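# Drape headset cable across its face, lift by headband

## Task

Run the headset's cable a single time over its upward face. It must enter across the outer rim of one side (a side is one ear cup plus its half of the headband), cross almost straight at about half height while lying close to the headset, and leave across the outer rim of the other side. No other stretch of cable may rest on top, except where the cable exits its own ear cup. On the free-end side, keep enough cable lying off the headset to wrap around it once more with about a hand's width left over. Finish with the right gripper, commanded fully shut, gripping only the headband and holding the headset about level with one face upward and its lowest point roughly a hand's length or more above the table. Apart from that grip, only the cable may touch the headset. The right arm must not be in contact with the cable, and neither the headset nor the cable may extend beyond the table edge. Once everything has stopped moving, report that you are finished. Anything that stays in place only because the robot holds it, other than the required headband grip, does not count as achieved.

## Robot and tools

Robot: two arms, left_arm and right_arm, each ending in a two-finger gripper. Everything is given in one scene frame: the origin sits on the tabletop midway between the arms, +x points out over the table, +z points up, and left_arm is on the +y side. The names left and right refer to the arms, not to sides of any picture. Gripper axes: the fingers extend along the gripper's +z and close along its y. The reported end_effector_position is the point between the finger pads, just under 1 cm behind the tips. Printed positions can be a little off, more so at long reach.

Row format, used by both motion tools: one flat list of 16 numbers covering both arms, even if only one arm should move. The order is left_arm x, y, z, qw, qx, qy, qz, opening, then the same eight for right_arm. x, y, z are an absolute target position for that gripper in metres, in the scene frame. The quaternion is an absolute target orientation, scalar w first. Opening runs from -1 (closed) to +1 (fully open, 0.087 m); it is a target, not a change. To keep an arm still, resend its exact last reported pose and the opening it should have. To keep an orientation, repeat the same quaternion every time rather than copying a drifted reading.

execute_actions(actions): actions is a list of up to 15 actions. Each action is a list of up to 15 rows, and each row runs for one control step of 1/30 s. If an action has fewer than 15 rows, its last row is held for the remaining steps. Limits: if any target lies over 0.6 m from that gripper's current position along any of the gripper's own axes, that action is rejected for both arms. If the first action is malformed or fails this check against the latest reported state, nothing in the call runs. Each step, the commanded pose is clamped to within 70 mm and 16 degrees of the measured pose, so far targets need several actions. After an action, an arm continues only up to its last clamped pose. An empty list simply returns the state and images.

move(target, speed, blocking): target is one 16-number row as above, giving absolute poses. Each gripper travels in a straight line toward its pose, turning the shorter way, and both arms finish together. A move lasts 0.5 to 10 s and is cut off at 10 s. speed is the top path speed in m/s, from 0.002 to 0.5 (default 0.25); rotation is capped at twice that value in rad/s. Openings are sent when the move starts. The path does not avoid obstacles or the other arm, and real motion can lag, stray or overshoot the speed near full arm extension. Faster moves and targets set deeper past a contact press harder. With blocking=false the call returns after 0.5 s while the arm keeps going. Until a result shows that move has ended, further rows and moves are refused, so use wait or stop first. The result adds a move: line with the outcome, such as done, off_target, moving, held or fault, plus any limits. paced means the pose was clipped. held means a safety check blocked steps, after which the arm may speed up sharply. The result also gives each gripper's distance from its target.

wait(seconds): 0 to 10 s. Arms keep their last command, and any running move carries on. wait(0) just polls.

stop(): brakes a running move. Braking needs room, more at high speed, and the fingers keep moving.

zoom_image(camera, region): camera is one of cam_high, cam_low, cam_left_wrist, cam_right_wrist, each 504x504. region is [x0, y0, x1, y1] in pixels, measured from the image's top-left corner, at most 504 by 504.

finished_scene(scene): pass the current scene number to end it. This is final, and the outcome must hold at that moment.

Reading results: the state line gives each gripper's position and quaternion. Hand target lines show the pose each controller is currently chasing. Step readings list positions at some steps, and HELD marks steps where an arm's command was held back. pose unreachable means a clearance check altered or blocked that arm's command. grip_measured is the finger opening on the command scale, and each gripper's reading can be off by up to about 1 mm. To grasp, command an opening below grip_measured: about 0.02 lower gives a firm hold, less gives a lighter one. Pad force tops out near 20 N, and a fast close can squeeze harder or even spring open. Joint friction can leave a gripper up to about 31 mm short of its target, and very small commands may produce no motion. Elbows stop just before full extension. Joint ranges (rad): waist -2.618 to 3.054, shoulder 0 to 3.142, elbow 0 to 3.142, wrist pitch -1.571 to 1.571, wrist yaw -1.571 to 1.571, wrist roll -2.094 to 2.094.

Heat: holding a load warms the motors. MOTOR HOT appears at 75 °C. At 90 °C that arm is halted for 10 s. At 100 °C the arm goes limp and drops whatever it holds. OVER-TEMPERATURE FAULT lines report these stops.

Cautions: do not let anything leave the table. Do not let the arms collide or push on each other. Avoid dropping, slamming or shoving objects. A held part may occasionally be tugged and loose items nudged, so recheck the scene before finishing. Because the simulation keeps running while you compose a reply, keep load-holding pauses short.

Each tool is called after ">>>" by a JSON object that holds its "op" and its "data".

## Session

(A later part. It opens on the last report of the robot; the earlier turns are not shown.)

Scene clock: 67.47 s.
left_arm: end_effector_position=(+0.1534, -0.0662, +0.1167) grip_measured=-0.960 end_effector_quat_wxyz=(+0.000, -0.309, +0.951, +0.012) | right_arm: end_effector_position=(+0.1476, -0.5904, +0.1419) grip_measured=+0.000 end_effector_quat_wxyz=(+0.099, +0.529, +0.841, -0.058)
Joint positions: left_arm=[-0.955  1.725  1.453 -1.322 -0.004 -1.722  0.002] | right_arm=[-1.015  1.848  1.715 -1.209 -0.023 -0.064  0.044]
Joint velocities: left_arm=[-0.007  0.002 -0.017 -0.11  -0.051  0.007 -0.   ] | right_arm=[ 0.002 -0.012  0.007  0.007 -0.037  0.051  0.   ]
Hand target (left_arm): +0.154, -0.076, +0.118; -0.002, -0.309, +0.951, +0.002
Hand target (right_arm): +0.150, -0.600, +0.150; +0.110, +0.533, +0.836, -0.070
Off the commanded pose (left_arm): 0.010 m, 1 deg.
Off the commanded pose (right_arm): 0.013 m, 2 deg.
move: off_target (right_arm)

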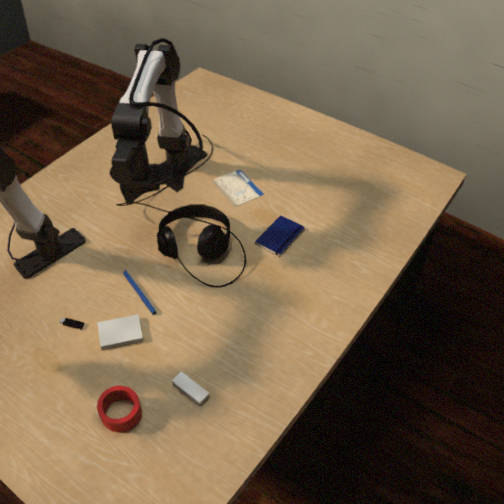

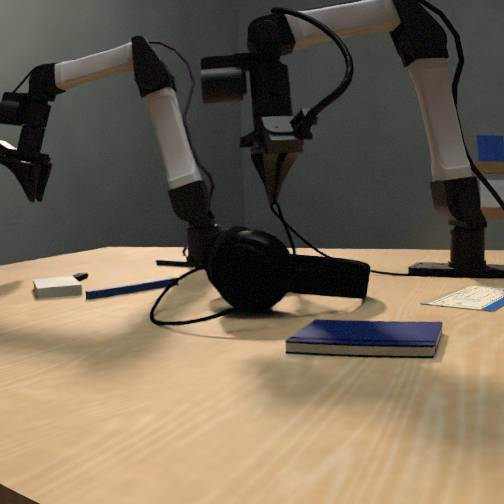

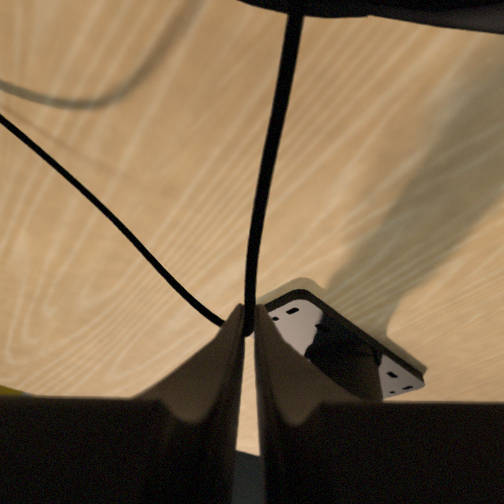

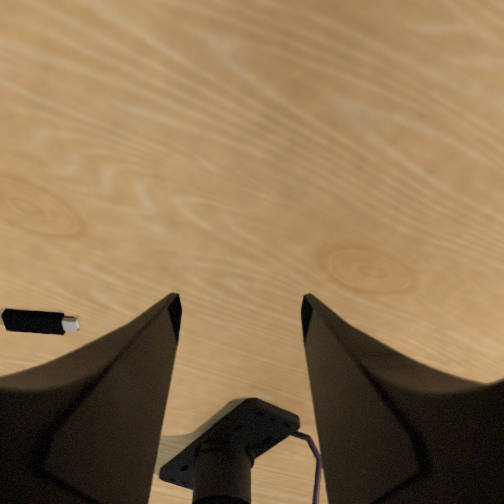

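>>> {"op": "move", "data": {"target": [0.158,-0.115,0.04,0,-0.309,0.951,0,-0.98,0.15,-0.6,0.15,0.11,0.5327,0.836,-0.07,0], "speed": 0.12}}

>>> {"op": "zoom_image", "data": {"camera": "cam_high", "region": [80, 120, 300, 320]}}

Scene clock: 69.43 s.
left_arm: end_effector_position=(+0.1619, -0.1134, +0.0489) grip_measured=-0.960 end_effector_quat_wxyz=(+0.003, -0.309, +0.951, -0.004) | right_arm: end_effector_position=(+0.1476, -0.5904, +0.1419) grip_measured=+0.000 end_effector_quat_wxyz=(+0.099, +0.529, +0.841, -0.058)
Joint positions: left_arm=[-0.995  1.905  1.407 -1.063 -0.004 -1.763  0.002] | right_arm=[-1.015  1.848  1.715 -1.209 -0.023 -0.064  0.044]
Joint velocities: left_arm=[ 0.002  0.002 -0.002 -0.037 -0.037 -0.081  0.   ] | right_arm=[-0.012 -0.012 -0.012 -0.007 -0.037  0.037  0.   ]
Hand target (left_arm): +0.158, -0.114, +0.040; +0.000, -0.309, +0.951, +0.000
Hand target (right_arm): +0.150, -0.600, +0.150; +0.110, +0.533, +0.836, -0.070
Off the commanded pose (left_arm): 0.010 m, 1 deg.
Off the commanded pose (right_arm): 0.013 m, 2 deg.
move: off_target (right_arm)

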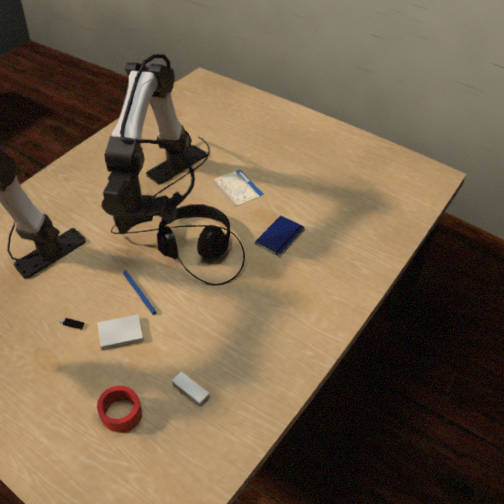

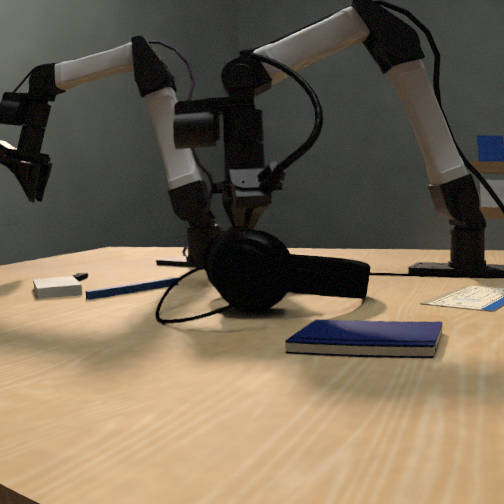

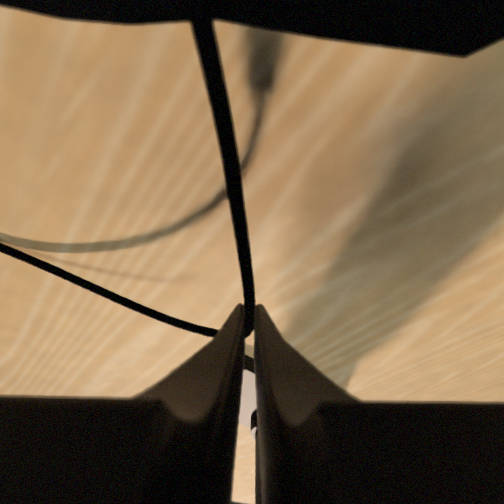

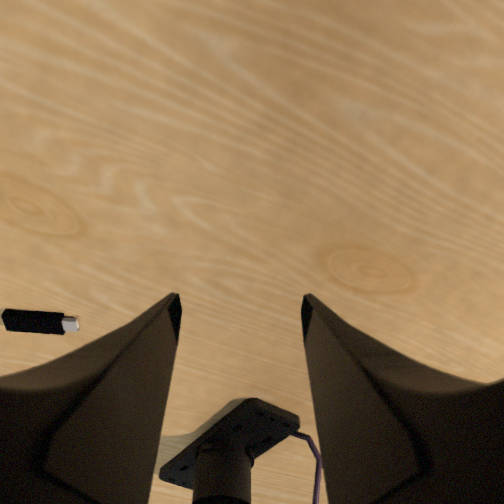

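Region (80, 120, 300, 320) of cam_high's 504x504 image, scaled by 2.291, with more detail than that image has; it fills the top 458 rows of this view, and the rest is white.

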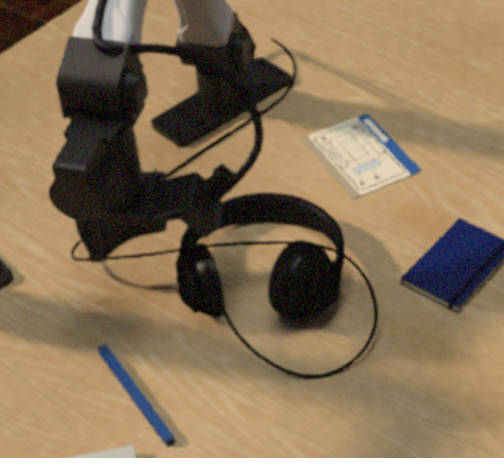

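>>> {"op": "execute_actions", "data": {"actions": [[[0.158,-0.115,0.036,0,-0.309,0.951,0,-0.98,0.15,-0.6,0.15,0.11,0.5327,0.836,-0.07,0],[0.158,-0.115,0.032,0,-0.309,0.951,0,-0.98,0.15,-0.6,0.15,0.11,0.5327,0.836,-0.07,0],[0.158,-0.115,0.028,0,-0.309,0.951,0,-0.98,0.15,-0.6,0.15,0.11,0.5327,0.836,-0.07,0],[0.158,-0.115,0.024,0,-0.309,0.951,0,-0.98,0.15,-0.6,0.15,0.11,0.5327,0.836,-0.07,0],[0.158,-0.115,0.02,0,-0.309,0.951,0,-0.98,0.15,-0.6,0.15,0.11,0.5327,0.836,-0.07,0],[0.158,-0.115,0.016,0,-0.309,0.951,0,-0.98,0.15,-0.6,0.15,0.11,0.5327,0.836,-0.07,0],[0.158,-0.115,0.012,0,-0.309,0.951,0,-0.98,0.15,-0.6,0.15,0.11,0.5327,0.836,-0.07,0],[0.158,-0.115,0.008,0,-0.309,0.951,0,-0.98,0.15,-0.6,0.15,0.11,0.5327,0.836,-0.07,0],[0.158,-0.115,0.004,0,-0.309,0.951,0,-0.98,0.15,-0.6,0.15,0.11,0.5327,0.836,-0.07,0],[0.158,-0.115,0.002,0,-0.309,0.951,0,-0.98,0.15,-0.6,0.15,0.11,0.5327,0.836,-0.07,0]],[[0.158,-0.115,0.002,0,-0.309,0.951,0,-0.96,0.15,-0.6,0.15,0.11,0.5327,0.836,-0.07,0],[0.158,-0.115,0.002,0,-0.309,0.951,0,-0.95,0.15,-0.6,0.15,0.11,0.5327,0.836,-0.07,0],[0.158,-0.115,0.002,0,-0.309,0.951,0,-0.94,0.15,-0.6,0.15,0.11,0.5327,0.836,-0.07,0],[0.158,-0.115,0.002,0,-0.309,0.951,0,-0.93,0.15,-0.6,0.15,0.11,0.5327,0.836,-0.07,0],[0.158,-0.115,0.002,0,-0.309,0.951,0,-0.91,0.15,-0.6,0.15,0.11,0.5327,0.836,-0.07,0],[0.158,-0.115,0.002,0,-0.309,0.951,0,-0.89,0.15,-0.6,0.15,0.11,0.5327,0.836,-0.07,0],[0.158,-0.115,0.002,0,-0.309,0.951,0,-0.86,0.15,-0.6,0.15,0.11,0.5327,0.836,-0.07,0],[0.158,-0.115,0.002,0,-0.309,0.951,0,-0.82,0.15,-0.6,0.15,0.11,0.5327,0.836,-0.07,0],[0.158,-0.115,0.002,0,-0.309,0.951,0,-0.78,0.15,-0.6,0.15,0.11,0.5327,0.836,-0.07,0],[0.158,-0.115,0.002,0,-0.309,0.951,0,-0.74,0.15,-0.6,0.15,0.11,0.5327,0.836,-0.07,0],[0.158,-0.115,0.002,0,-0.309,0.951,0,-0.7,0.15,-0.6,0.15,0.11,0.5327,0.836,-0.07,0]]]}}

>>> {"op": "zoom_image", "data": {"camera": "cam_high", "region": [80, 120, 300, 320]}}

Scene clock: 72.10 s.
left_arm: end_effector_position=(+0.1675, -0.1158, +0.0223) grip_measured=-0.700 end_effector_quat_wxyz=(+0.019, -0.315, +0.949, -0.014) | right_arm: end_effector_position=(+0.1476, -0.5904, +0.1419) grip_measured=+0.000 end_effector_quat_wxyz=(+0.099, +0.529, +0.841, -0.058)
Joint positions: left_arm=[-0.999  1.929  1.333 -0.943 -0.035 -1.778  0.013] | right_arm=[-1.015  1.848  1.715 -1.209 -0.023 -0.064  0.044]
Joint velocities: left_arm=[-0.007 -0.007 -0.007 -0.007 -0.095 -0.037  0.   ] | right_arm=[ 0.017 -0.002 -0.012  0.022  0.007  0.007 -0.001]
Hand target (left_arm): +0.158, -0.114, +0.003; +0.000, -0.309, +0.951, +0.000
Hand target (right_arm): +0.150, -0.600, +0.150; +0.110, +0.533, +0.836, -0.070
Off the commanded pose (left_arm): 0.022 m, 3 deg.
Off the commanded pose (right_arm): 0.013 m, 2 deg.
Step readings (end_effector_position; steps 1 to 15: 1st action; 16 to 30: 2nd action):
0: left_arm (+0.1621, -0.1138, +0.0489) | right_arm (+0.1476, -0.5904, +0.1419)
1: left_arm (+0.1622, -0.1140, +0.0489) | right_arm (+0.1476, -0.5904, +0.1419)
2: left_arm (+0.1624, -0.1144, +0.0483) | right_arm (+0.1476, -0.5904, +0.1419)
4: left_arm (+0.1624, -0.1145, +0.0452) | right_arm (+0.1476, -0.5904, +0.1419)
8: left_arm (+0.1608, -0.1110, +0.0303) | right_arm (+0.1476, -0.5904, +0.1419)
15: left_arm (+0.1661, -0.1129, +0.0221) | right_arm (+0.1476, -0.5904, +0.1419)
16: left_arm (+0.1664, -0.1134, +0.0222) | right_arm (+0.1476, -0.5904, +0.1419)
17: left_arm (+0.1667, -0.1139, +0.0222) | right_arm (+0.1476, -0.5904, +0.1419)
19: left_arm (+0.1670, -0.1145, +0.0222) | right_arm (+0.1476, -0.5904, +0.1419)
23: left_arm (+0.1674, -0.1154, +0.0223) | right_arm (+0.1476, -0.5904, +0.1419)
30: end_effector_position above

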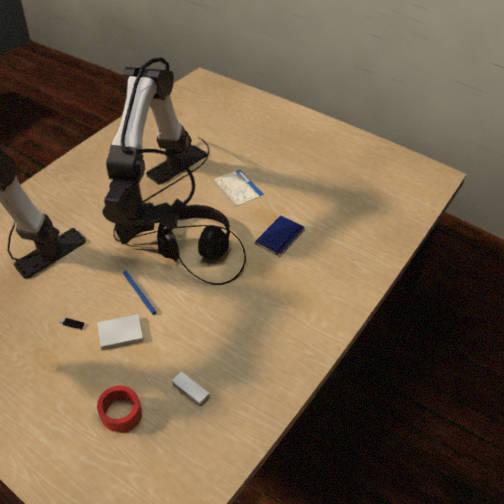

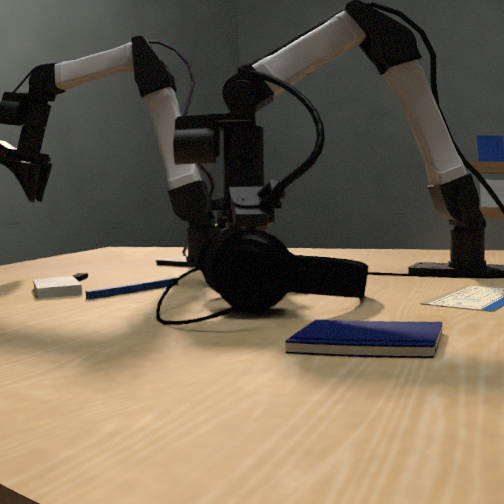

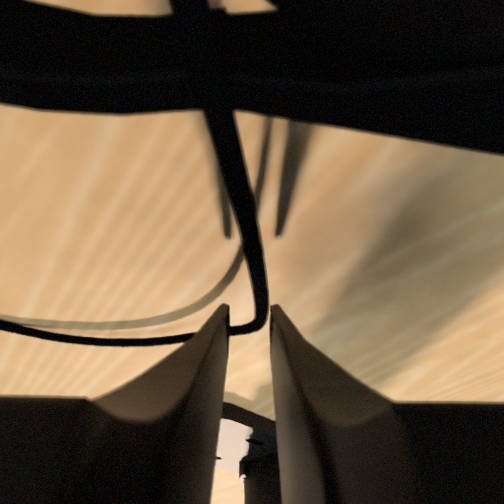

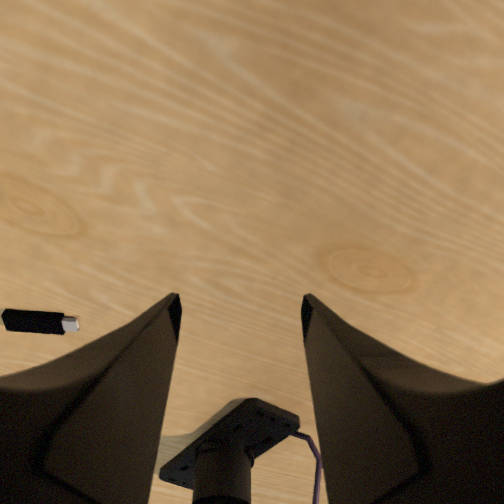

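Region (80, 120, 300, 320) of cam_high's 504x504 image, scaled by 2.291, with more detail than that image has; it fills the top 458 rows of this view, and the rest is white.

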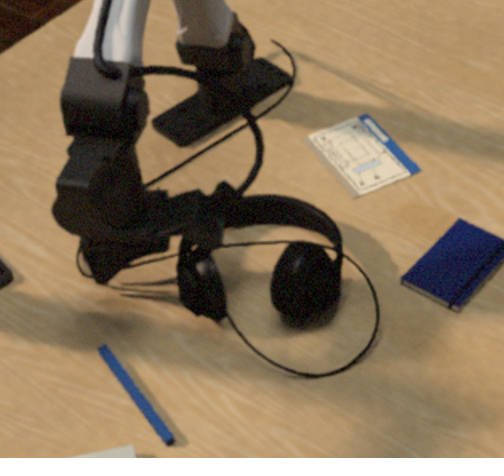

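>>> {"op": "move", "data": {"target": [0.15,-0.10,0.13,0,-0.309,0.951,0,-0.3,0.15,-0.6,0.15,0.11,0.5327,0.836,-0.07,0], "speed": 0.15}}

>>> {"op": "zoom_image", "data": {"camera": "cam_high", "region": [80, 120, 300, 320]}}

Scene clock: 73.83 s.
left_arm: end_effector_position=(+0.1557, -0.1006, +0.1238) grip_measured=-0.300 end_effector_quat_wxyz=(+0.005, -0.315, +0.949, +0.001) | right_arm: end_effector_position=(+0.1476, -0.5904, +0.1419) grip_measured=+0.000 end_effector_quat_wxyz=(+0.099, +0.529, +0.841, -0.058)
Joint positions: left_arm=[-0.999  1.825  1.603 -1.351 -0.01  -1.778  0.031] | right_arm=[-1.015  1.848  1.715 -1.209 -0.023 -0.064  0.044]
Joint velocities: left_arm=[-0.012  0.007  0.007 -0.007  0.022 -0.007 -0.001] | right_arm=[-0.007 -0.022  0.002  0.022  0.022 -0.037 -0.001]
Hand target (left_arm): +0.150, -0.101, +0.130; +0.000, -0.309, +0.951, -0.000
Hand target (right_arm): +0.150, -0.600, +0.150; +0.110, +0.533, +0.836, -0.070
Off the commanded pose (left_arm): 0.008 m, 1 deg.
Off the commanded pose (right_arm): 0.013 m, 2 deg.
move: off_target (right_arm)

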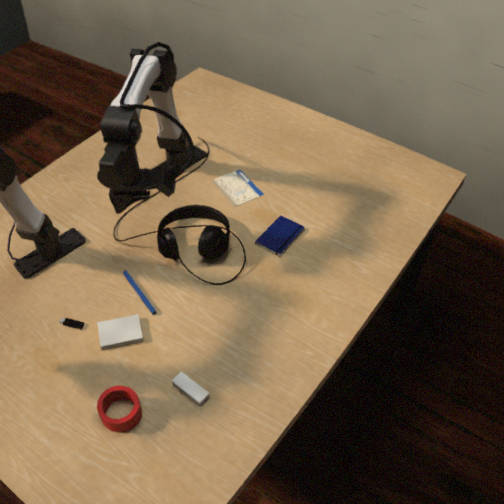

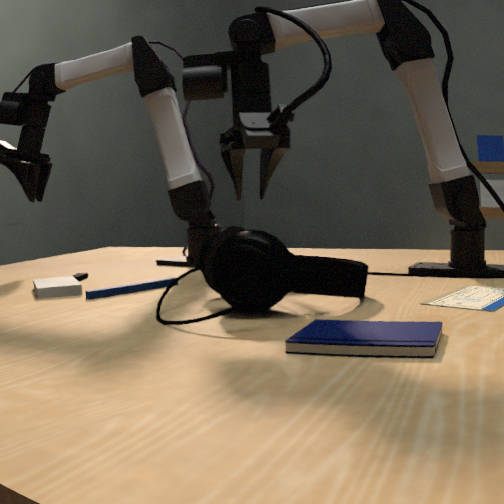

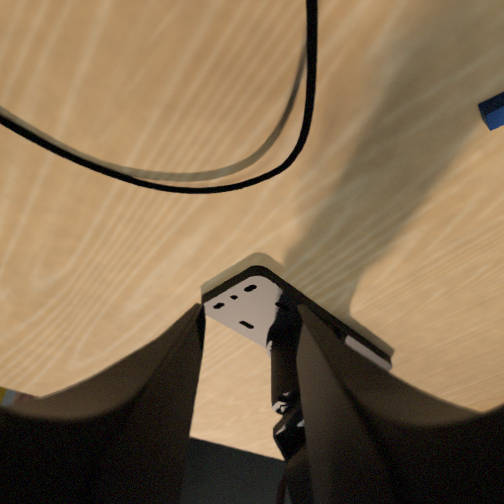

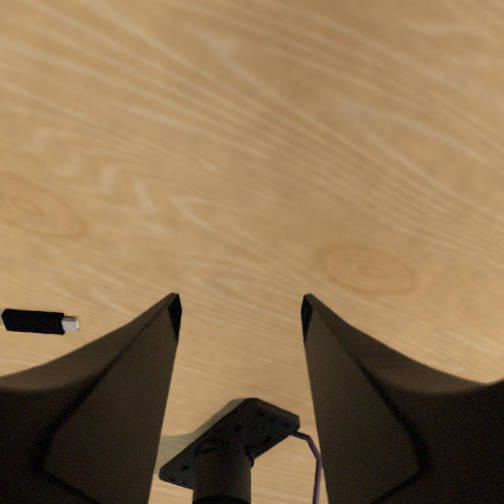

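Region (80, 120, 300, 320) of cam_high's 504x504 image, scaled by 2.291, with more detail than that image has; it fills the top 458 rows of this view, and the rest is white.

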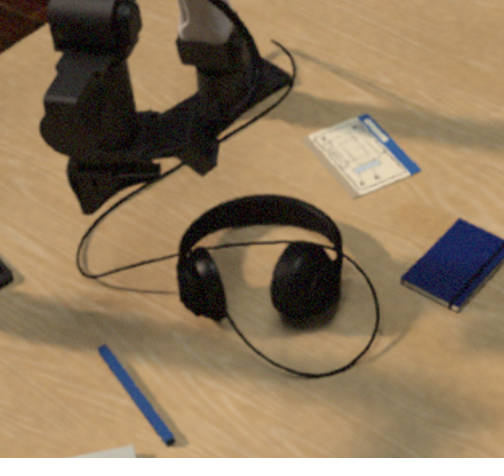

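>>> {"op": "move", "data": {"target": [0.25,0.40,0.17,0.126,-0.2566,0.9576,0.0338,-0.3,0.232,0.09,0.11,0.2058,-0.3017,0.9285,0.0669,0], "speed": 0.4}}

Scene clock: 78.40 s.
left_arm: end_effector_position=(+0.2462, +0.4029, +0.1698) grip_measured=-0.300 end_effector_quat_wxyz=(+0.129, -0.256, +0.957, +0.033) | right_arm: end_effector_position=(+0.2289, +0.0775, +0.1018) grip_measured=+0.000 end_effector_quat_wxyz=(+0.184, -0.299, +0.936, +0.042)
Joint positions: left_arm=[ 0.856  1.462  1.403 -1.251  0.053  0.186  0.031] | right_arm=[ 1.21   1.883  1.584 -0.937  0.18   0.388  0.044]
Joint velocities: left_arm=[ 0.002 -0.007 -0.017  0.037 -0.022 -0.051 -0.   ] | right_arm=[-0.012 -0.012  0.007  0.022 -0.007 -0.022  0.   ]
Hand target (left_arm): +0.250, +0.408, +0.171; +0.134, -0.255, +0.957, +0.033
Hand target (right_arm): +0.230, +0.085, +0.109; +0.192, -0.306, +0.931, +0.051
Off the commanded pose (left_arm): 0.005 m, 0 deg.
Off the commanded pose (right_arm): 0.015 m, 4 deg.
move: off_target (right_arm)

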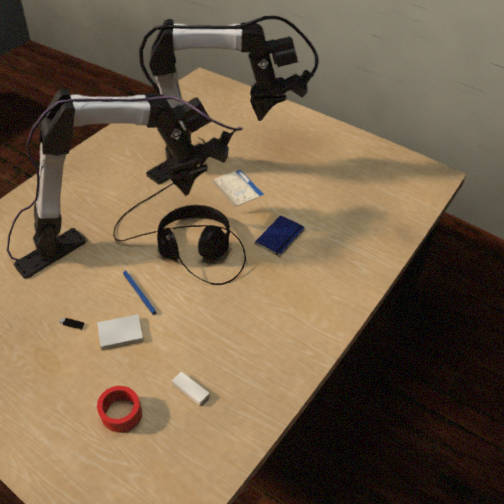

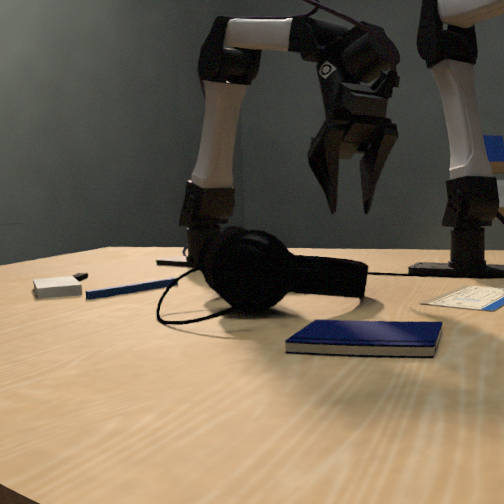

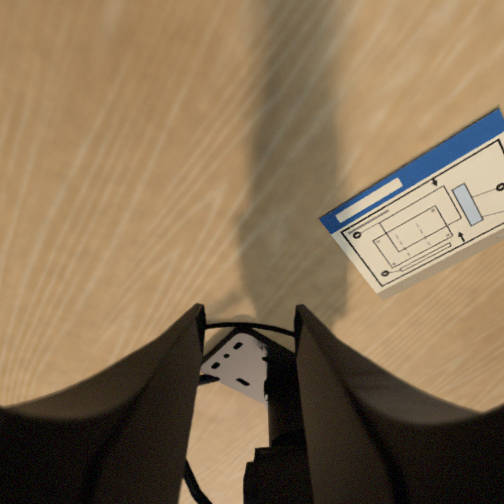

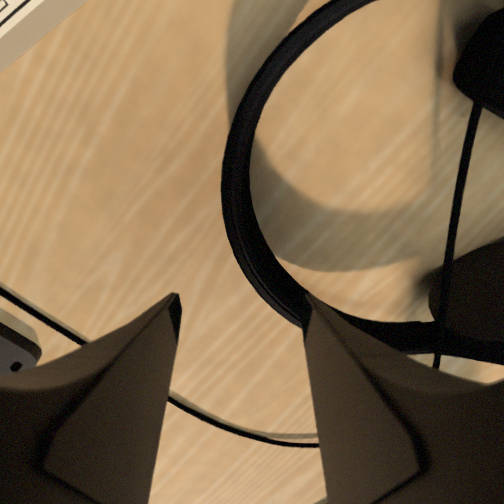

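>>> {"op": "execute_actions", "data": {"actions": []}}

Scene clock: 79.50 s.
left_arm: end_effector_position=(+0.2463, +0.4028, +0.1698) grip_measured=-0.300 end_effector_quat_wxyz=(+0.129, -0.255, +0.958, +0.033) | right_arm: end_effector_position=(+0.2289, +0.0774, +0.1019) grip_measured=+0.000 end_effector_quat_wxyz=(+0.184, -0.299, +0.935, +0.042)
Joint positions: left_arm=[ 0.856  1.462  1.403 -1.251  0.054  0.188  0.031] | right_arm=[ 1.21   1.883  1.584 -0.937  0.18   0.387  0.044]
Joint velocities: left_arm=[ 0.002 -0.002 -0.017  0.022  0.037 -0.007  0.   ] | right_arm=[-0.017 -0.007  0.012  0.051 -0.022 -0.11  -0.001]
Hand target (left_arm): +0.250, +0.408, +0.171; +0.134, -0.256, +0.957, +0.033
Hand target (right_arm): +0.230, +0.085, +0.109; +0.192, -0.306, +0.931, +0.051
Off the commanded pose (left_arm): 0.005 m, 0 deg.
Off the commanded pose (right_arm): 0.015 m, 4 deg.

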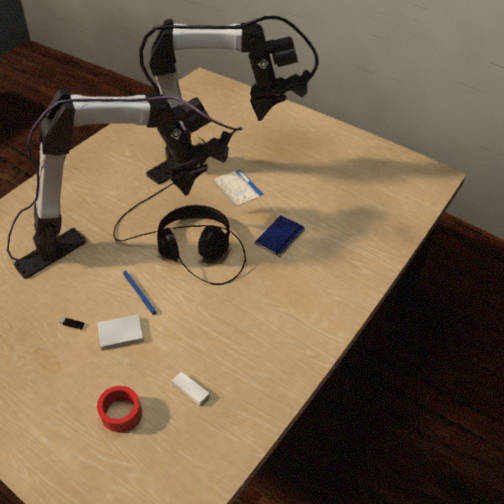

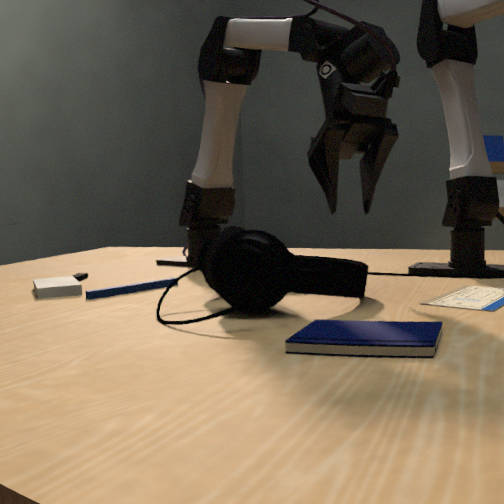

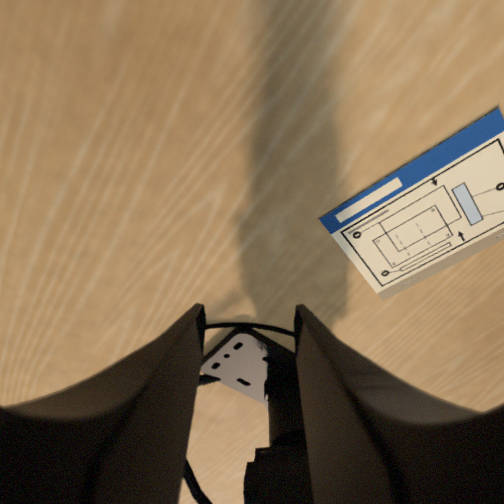

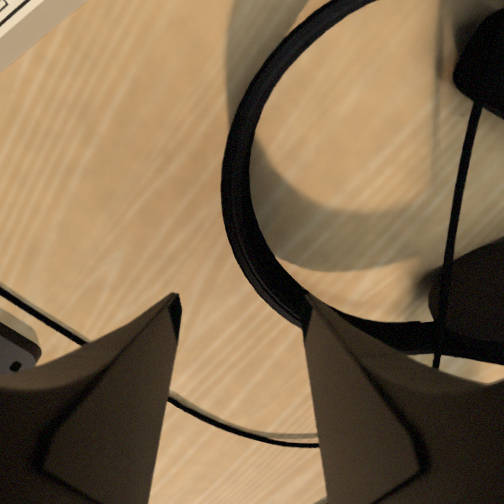

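>>> {"op": "move", "data": {"target": [0.25,0.40,0.17,0.126,-0.2566,0.9576,0.0338,-0.3, 0.258,0.110,0.075,0.2058,-0.3017,0.9285,0.0669,0.0], "speed": 0.1}}

Scene clock: 80.80 s.
left_arm: end_effector_position=(+0.2484, +0.4002, +0.1698) grip_measured=-0.300 end_effector_quat_wxyz=(+0.129, -0.257, +0.957, +0.032) | right_arm: end_effector_position=(+0.2476, +0.0998, +0.0665) grip_measured=+0.000 end_effector_quat_wxyz=(+0.191, -0.304, +0.932, +0.051)
Joint positions: left_arm=[ 0.844  1.462  1.403 -1.251  0.052  0.174  0.031] | right_arm=[ 1.197  1.988  1.584 -0.805  0.169  0.362  0.044]
Joint velocities: left_arm=[ 0.007 -0.002  0.002 -0.022 -0.007 -0.022 -0.001] | right_arm=[-0.012  0.022 -0.002  0.022  0.022 -0.051 -0.   ]
Hand target (left_arm): +0.250, +0.400, +0.170; +0.126, -0.257, +0.958, +0.034
Hand target (right_arm): +0.258, +0.109, +0.075; +0.206, -0.302, +0.928, +0.067
Off the commanded pose (left_arm): 0.002 m, 0 deg.
Off the commanded pose (right_arm): 0.017 m, 3 deg.
move: off_target (right_arm)

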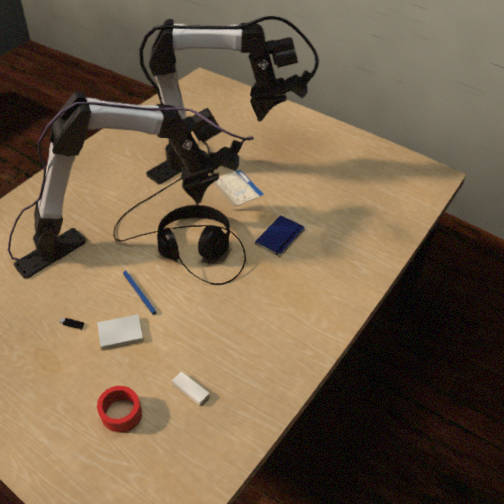

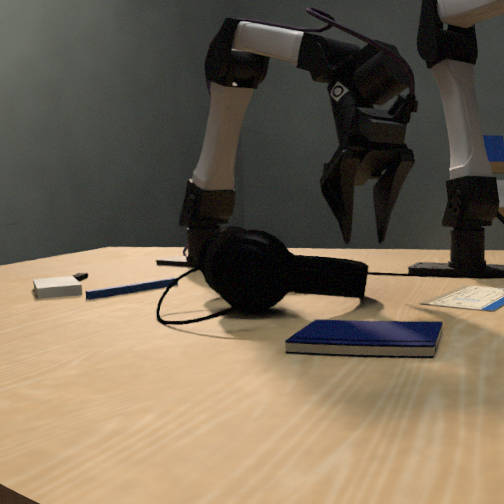

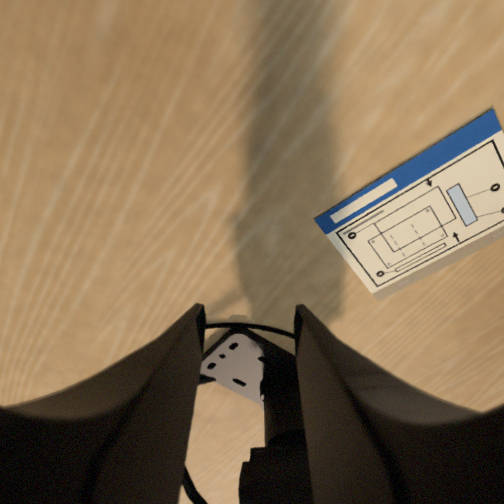

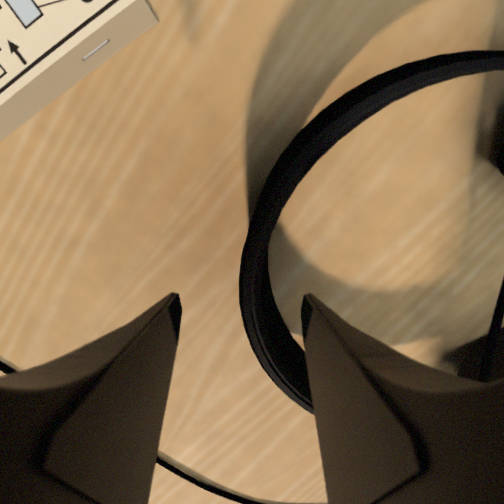

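>>> {"op": "move", "data": {"target": [0.25,0.40,0.17,0.126,-0.2566,0.9576,0.0338,-0.3, 0.273,0.114,0.045,0.2058,-0.3017,0.9285,0.0669,0.0], "speed": 0.06}}

Scene clock: 82.90 s.
left_arm: end_effector_position=(+0.2484, +0.4002, +0.1698) grip_measured=-0.300 end_effector_quat_wxyz=(+0.129, -0.257, +0.957, +0.032) | right_arm: end_effector_position=(+0.2659, +0.1102, +0.0442) grip_measured=+0.000 end_effector_quat_wxyz=(+0.199, -0.302, +0.930, +0.059)
Joint positions: left_arm=[ 0.844  1.462  1.403 -1.251  0.052  0.174  0.031] | right_arm=[ 1.172  2.054  1.584 -0.712  0.158  0.339  0.044]
Joint velocities: left_arm=[-0.012  0.002 -0.012 -0.037 -0.007  0.022 -0.   ] | right_arm=[ 0.002 -0.017 -0.032 -0.051 -0.007 -0.022  0.001]
Hand target (left_arm): +0.250, +0.400, +0.170; +0.126, -0.256, +0.958, +0.034
Hand target (right_arm): +0.273, +0.114, +0.045; +0.206, -0.302, +0.928, +0.067
Off the commanded pose (left_arm): 0.002 m, 0 deg.
Off the commanded pose (right_arm): 0.008 m, 1 deg.
move: done

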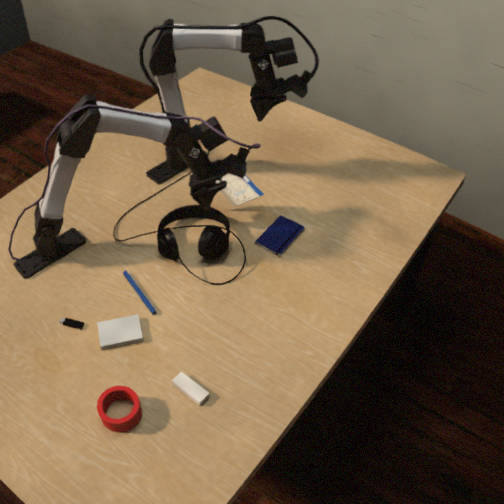

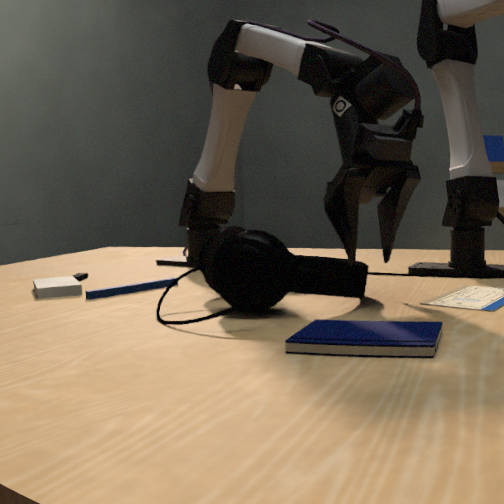

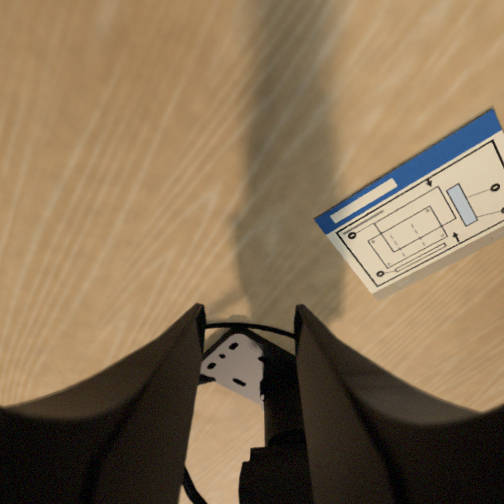

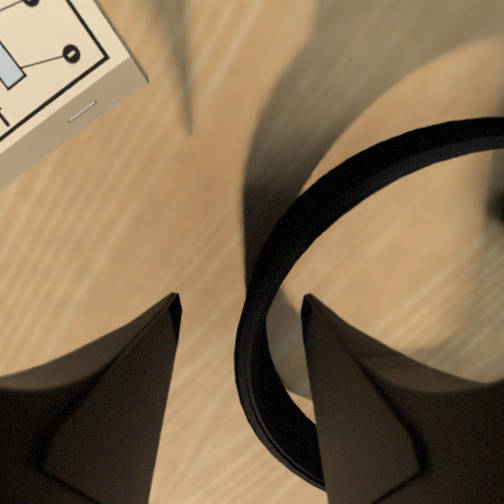

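>>> {"op": "zoom_image", "data": {"camera": "cam_high", "region": [130, 150, 290, 300]}}

Region (130, 150, 290, 300) of cam_high's 504x504 image, scaled by 3.150, with more detail than that image has; it fills the top 472 rows of this view, and the rest is white.

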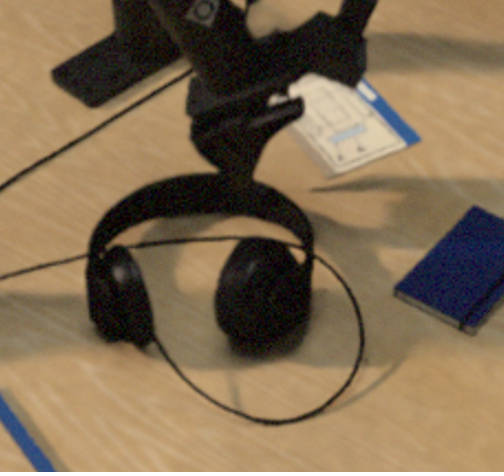

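>>> {"op": "move", "data": {"target": [0.25,0.40,0.17,0.126,-0.2566,0.9576,0.0338,-0.3, 0.253,0.099,0.03,0.2080,-0.2691,0.9385,0.0596,0.0], "speed": 0.05}}

Scene clock: 85.70 s.
left_arm: end_effector_position=(+0.2484, +0.4002, +0.1698) grip_measured=-0.300 end_effector_quat_wxyz=(+0.129, -0.257, +0.957, +0.032) | right_arm: end_effector_position=(+0.2573, +0.0950, +0.0273) grip_measured=+0.000 end_effector_quat_wxyz=(+0.198, -0.270, +0.941, +0.053)
Joint positions: left_arm=[ 0.844  1.462  1.403 -1.251  0.052  0.174  0.031] | right_arm=[ 1.172  2.015  1.46  -0.641  0.178  0.407  0.044]
Joint velocities: left_arm=[-0.027 -0.007  0.012  0.051  0.022  0.051 -0.001] | right_arm=[ 0.002  0.002 -0.012  0.125  0.022 -0.066 -0.001]
Hand target (left_arm): +0.250, +0.400, +0.170; +0.126, -0.257, +0.958, +0.034
Hand target (right_arm): +0.253, +0.099, +0.030; +0.208, -0.269, +0.939, +0.059
Off the commanded pose (left_arm): 0.002 m, 0 deg.
Off the commanded pose (right_arm): 0.006 m, 1 deg.
move: done

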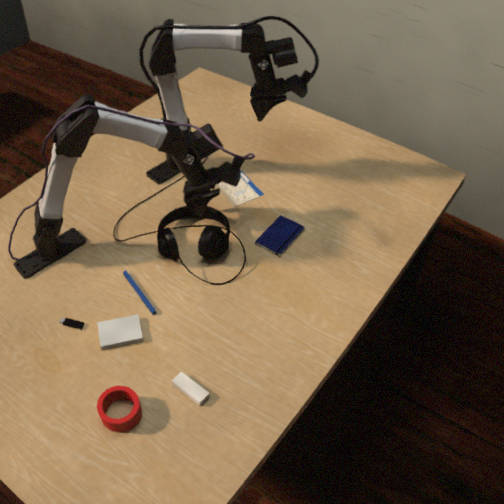

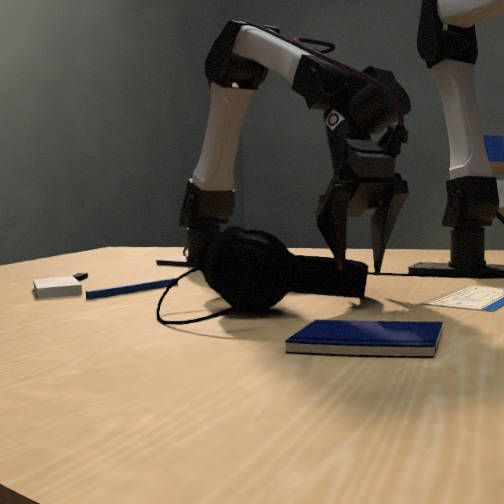

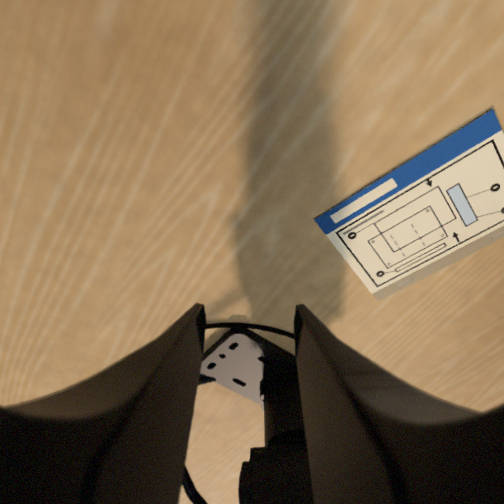

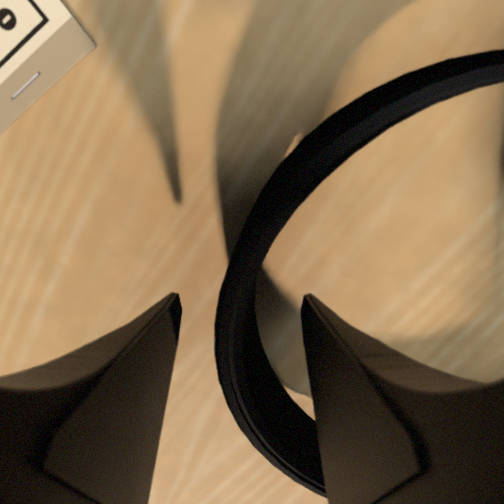

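>>> {"op": "move", "data": {"target": [0.25,0.40,0.17,0.126,-0.2566,0.9576,0.0338,-0.3, 0.253,0.099,0.008,0.2080,-0.2691,0.9385,0.0596,-0.3], "speed": 0.04}}

Scene clock: 86.97 s.
left_arm: end_effector_position=(+0.2484, +0.4002, +0.1698) grip_measured=-0.300 end_effector_quat_wxyz=(+0.129, -0.257, +0.957, +0.032) | right_arm: end_effector_position=(+0.2587, +0.0969, +0.0164) grip_measured=-0.300 end_effector_quat_wxyz=(+0.209, -0.267, +0.939, +0.062)
Joint positions: left_arm=[ 0.844  1.462  1.403 -1.251  0.052  0.174  0.031] | right_arm=[ 1.172  2.015  1.407 -0.56   0.179  0.407  0.031]
Joint velocities: left_arm=[ 0.007 -0.007  0.002 -0.051  0.022 -0.007 -0.   ] | right_arm=[-0.007  0.002  0.017  0.066  0.037 -0.007 -0.001]
Hand target (left_arm): +0.250, +0.400, +0.170; +0.126, -0.257, +0.958, +0.034
Hand target (right_arm): +0.253, +0.098, +0.008; +0.208, -0.269, +0.939, +0.059
Off the commanded pose (left_arm): 0.002 m, 0 deg.
Off the commanded pose (right_arm): 0.010 m, 0 deg.
move: done

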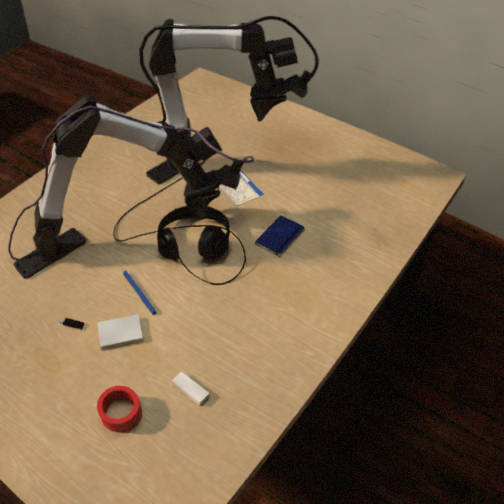

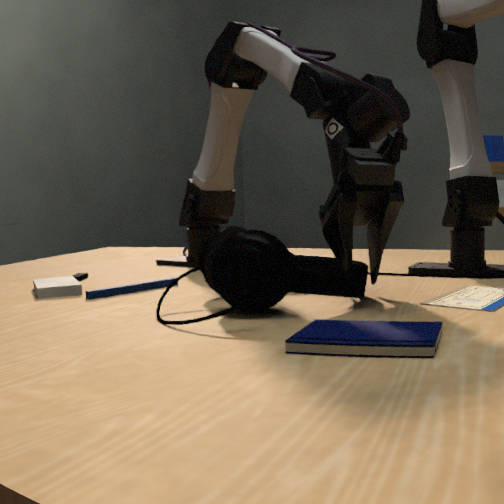

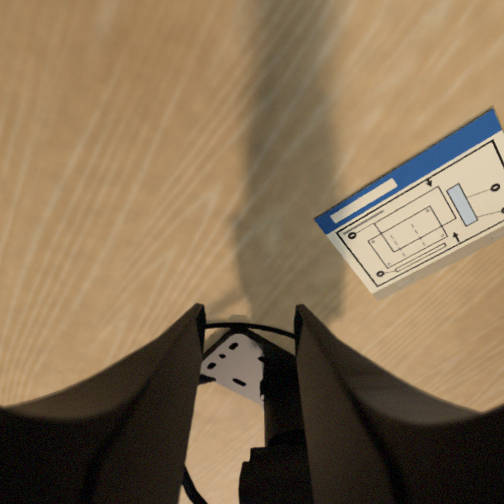

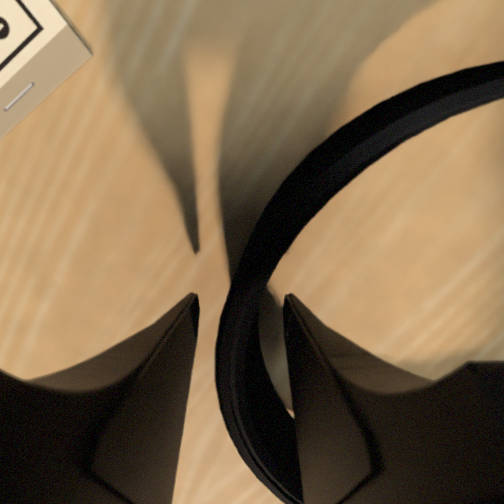

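>>> {"op": "execute_actions", "data": {"actions": [[[0.25,0.40,0.17,0.126,-0.2566,0.9576,0.0338,-0.3, 0.253,0.099,0.005,0.2080,-0.2691,0.9385,0.0596,-0.35],[0.25,0.40,0.17,0.126,-0.2566,0.9576,0.0338,-0.3, 0.253,0.099,0.003,0.2080,-0.2691,0.9385,0.0596,-0.38],[0.25,0.40,0.17,0.126,-0.2566,0.9576,0.0338,-0.3, 0.253,0.099,0.001,0.2080,-0.2691,0.9385,0.0596,-0.41],[0.25,0.40,0.17,0.126,-0.2566,0.9576,0.0338,-0.3, 0.253,0.099,0.0,0.2080,-0.2691,0.9385,0.0596,-0.44],[0.25,0.40,0.17,0.126,-0.2566,0.9576,0.0338,-0.3, 0.253,0.099,0.0,0.2080,-0.2691,0.9385,0.0596,-0.47],[0.25,0.40,0.17,0.126,-0.2566,0.9576,0.0338,-0.3, 0.253,0.099,0.0,0.2080,-0.2691,0.9385,0.0596,-0.50],[0.25,0.40,0.17,0.126,-0.2566,0.9576,0.0338,-0.3, 0.253,0.099,0.0,0.2080,-0.2691,0.9385,0.0596,-0.52],[0.25,0.40,0.17,0.126,-0.2566,0.9576,0.0338,-0.3, 0.253,0.099,0.0,0.2080,-0.2691,0.9385,0.0596,-0.54],[0.25,0.40,0.17,0.126,-0.2566,0.9576,0.0338,-0.3, 0.253,0.099,0.0,0.2080,-0.2691,0.9385,0.0596,-0.56],[0.25,0.40,0.17,0.126,-0.2566,0.9576,0.0338,-0.3, 0.253,0.099,0.0,0.2080,-0.2691,0.9385,0.0596,-0.58],[0.25,0.40,0.17,0.126,-0.2566,0.9576,0.0338,-0.3, 0.253,0.099,0.0,0.2080,-0.2691,0.9385,0.0596,-0.60]],[[0.25,0.40,0.17,0.126,-0.2566,0.9576,0.0338,-0.3, 0.253,0.099,0.0,0.2080,-0.2691,0.9385,0.0596,-0.63],[0.25,0.40,0.17,0.126,-0.2566,0.9576,0.0338,-0.3, 0.253,0.099,0.0,0.2080,-0.2691,0.9385,0.0596,-0.65],[0.25,0.40,0.17,0.126,-0.2566,0.9576,0.0338,-0.3, 0.253,0.099,0.0,0.2080,-0.2691,0.9385,0.0596,-0.67],[0.25,0.40,0.17,0.126,-0.2566,0.9576,0.0338,-0.3, 0.253,0.099,0.0,0.2080,-0.2691,0.9385,0.0596,-0.69],[0.25,0.40,0.17,0.126,-0.2566,0.9576,0.0338,-0.3, 0.253,0.099,0.0,0.2080,-0.2691,0.9385,0.0596,-0.71],[0.25,0.40,0.17,0.126,-0.2566,0.9576,0.0338,-0.3, 0.253,0.099,0.0,0.2080,-0.2691,0.9385,0.0596,-0.73],[0.25,0.40,0.17,0.126,-0.2566,0.9576,0.0338,-0.3, 0.253,0.099,0.0,0.2080,-0.2691,0.9385,0.0596,-0.75],[0.25,0.40,0.17,0.126,-0.2566,0.9576,0.0338,-0.3, 0.253,0.099,0.0,0.2080,-0.2691,0.9385,0.0596,-0.77],[0.25,0.40,0.17,0.126,-0.2566,0.9576,0.0338,-0.3, 0.253,0.099,0.0,0.2080,-0.2691,0.9385,0.0596,-0.79],[0.25,0.40,0.17,0.126,-0.2566,0.9576,0.0338,-0.3, 0.253,0.099,0.0,0.2080,-0.2691,0.9385,0.0596,-0.81],[0.25,0.40,0.17,0.126,-0.2566,0.9576,0.0338,-0.3, 0.253,0.099,0.0,0.2080,-0.2691,0.9385,0.0596,-0.83],[0.25,0.40,0.17,0.126,-0.2566,0.9576,0.0338,-0.3, 0.253,0.099,0.0,0.2080,-0.2691,0.9385,0.0596,-0.85],[0.25,0.40,0.17,0.126,-0.2566,0.9576,0.0338,-0.3, 0.253,0.099,0.0,0.2080,-0.2691,0.9385,0.0596,-0.88],[0.25,0.40,0.17,0.126,-0.2566,0.9576,0.0338,-0.3, 0.253,0.099,0.0,0.2080,-0.2691,0.9385,0.0596,-0.92],[0.25,0.40,0.17,0.126,-0.2566,0.9576,0.0338,-0.3, 0.253,0.099,0.0,0.2080,-0.2691,0.9385,0.0596,-0.96]],[[0.25,0.40,0.17,0.126,-0.2566,0.9576,0.0338,-0.3, 0.253,0.099,0.005,0.2080,-0.2691,0.9385,0.0596,-1.0]]]}}

Scene clock: 90.50 s.
left_arm: end_effector_position=(+0.2483, +0.4003, +0.1698) grip_measured=-0.300 end_effector_quat_wxyz=(+0.129, -0.257, +0.957, +0.032) | right_arm: end_effector_position=(+0.2600, +0.0956, +0.0070) grip_measured=-0.723 end_effector_quat_wxyz=(+0.215, -0.267, +0.938, +0.051)
Joint positions: left_arm=[ 0.844  1.462  1.403 -1.251  0.052  0.174  0.031] | right_arm=[ 1.178  2.032  1.391 -0.532  0.206  0.409  0.012]
Joint velocities: left_arm=[-0.007  0.002  0.012 -0.007  0.007 -0.066 -0.001] | right_arm=[-0.002 -0.007  0.012 -0.022 -0.066 -0.007  0.   ]
Hand target (left_arm): +0.250, +0.400, +0.170; +0.126, -0.257, +0.958, +0.034
Hand target (right_arm): +0.253, +0.099, +0.005; +0.208, -0.269, +0.939, +0.059
Off the commanded pose (left_arm): 0.002 m, 0 deg.
Off the commanded pose (right_arm): 0.008 m, 1 deg.
Step readings (end_effector_position; steps 1 to 15: 1st action; 16 to 30: 2nd action; 31 to 45: 3rd action):
0: left_arm (+0.2484, +0.4002, +0.1698) | right_arm (+0.2589, +0.0972, +0.0165)
1: left_arm (+0.2484, +0.4002, +0.1698) | right_arm (+0.2591, +0.0974, +0.0166)
2: left_arm (+0.2484, +0.4002, +0.1698) | right_arm (+0.2593, +0.0978, +0.0164)
4: left_arm (+0.2484, +0.4002, +0.1698) | right_arm (+0.2601, +0.0991, +0.0150)
8: left_arm (+0.2484, +0.4002, +0.1698) | right_arm (+0.2586, +0.0967, +0.0086)
15: left_arm (+0.2484, +0.4002, +0.1698) | right_arm (+0.2584, +0.0965, +0.0065)
16: left_arm (+0.2483, +0.4003, +0.1698) | right_arm (+0.2585, +0.0965, +0.0066)
17: left_arm (+0.2483, +0.4003, +0.1698) | right_arm (+0.2585, +0.0966, +0.0066)
19: left_arm (+0.2483, +0.4003, +0.1698) | right_arm (+0.2587, +0.0966, +0.0066)
23: left_arm (+0.2483, +0.4003, +0.1698) | right_arm (+0.2598, +0.0958, +0.0069)
30: left_arm (+0.2483, +0.4003, +0.1698) | right_arm (+0.2599, +0.0956, +0.0070)
31: left_arm (+0.2483, +0.4003, +0.1698) | right_arm (+0.2600, +0.0956, +0.0070)
32: left_arm (+0.2483, +0.4003, +0.1698) | right_arm (+0.2600, +0.0956, +0.0070)
34: left_arm (+0.2483, +0.4003, +0.1698) | right_arm (+0.2600, +0.0956, +0.0070)
38: left_arm (+0.2483, +0.4003, +0.1698) | right_arm (+0.2600, +0.0956, +0.0070)
45: end_effector_position above

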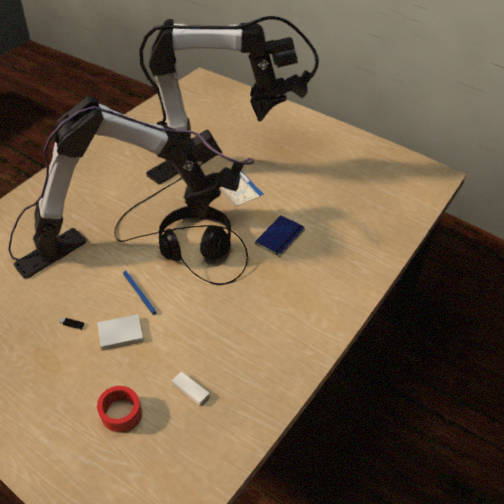

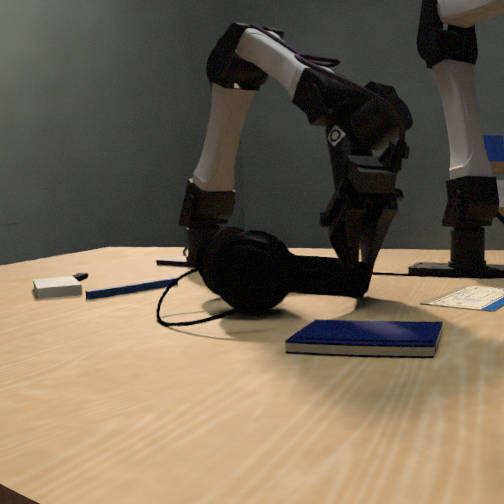

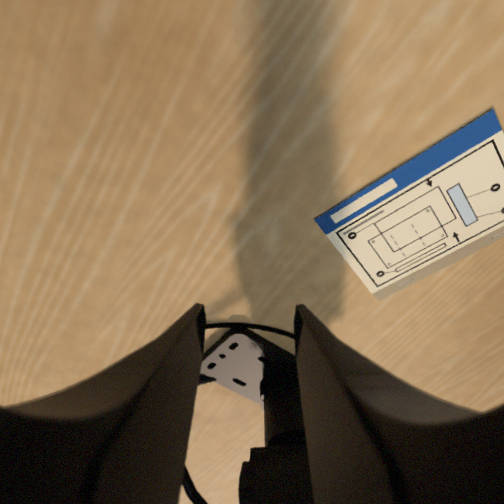

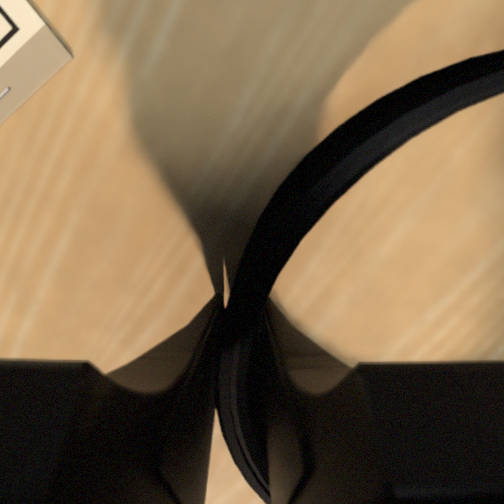

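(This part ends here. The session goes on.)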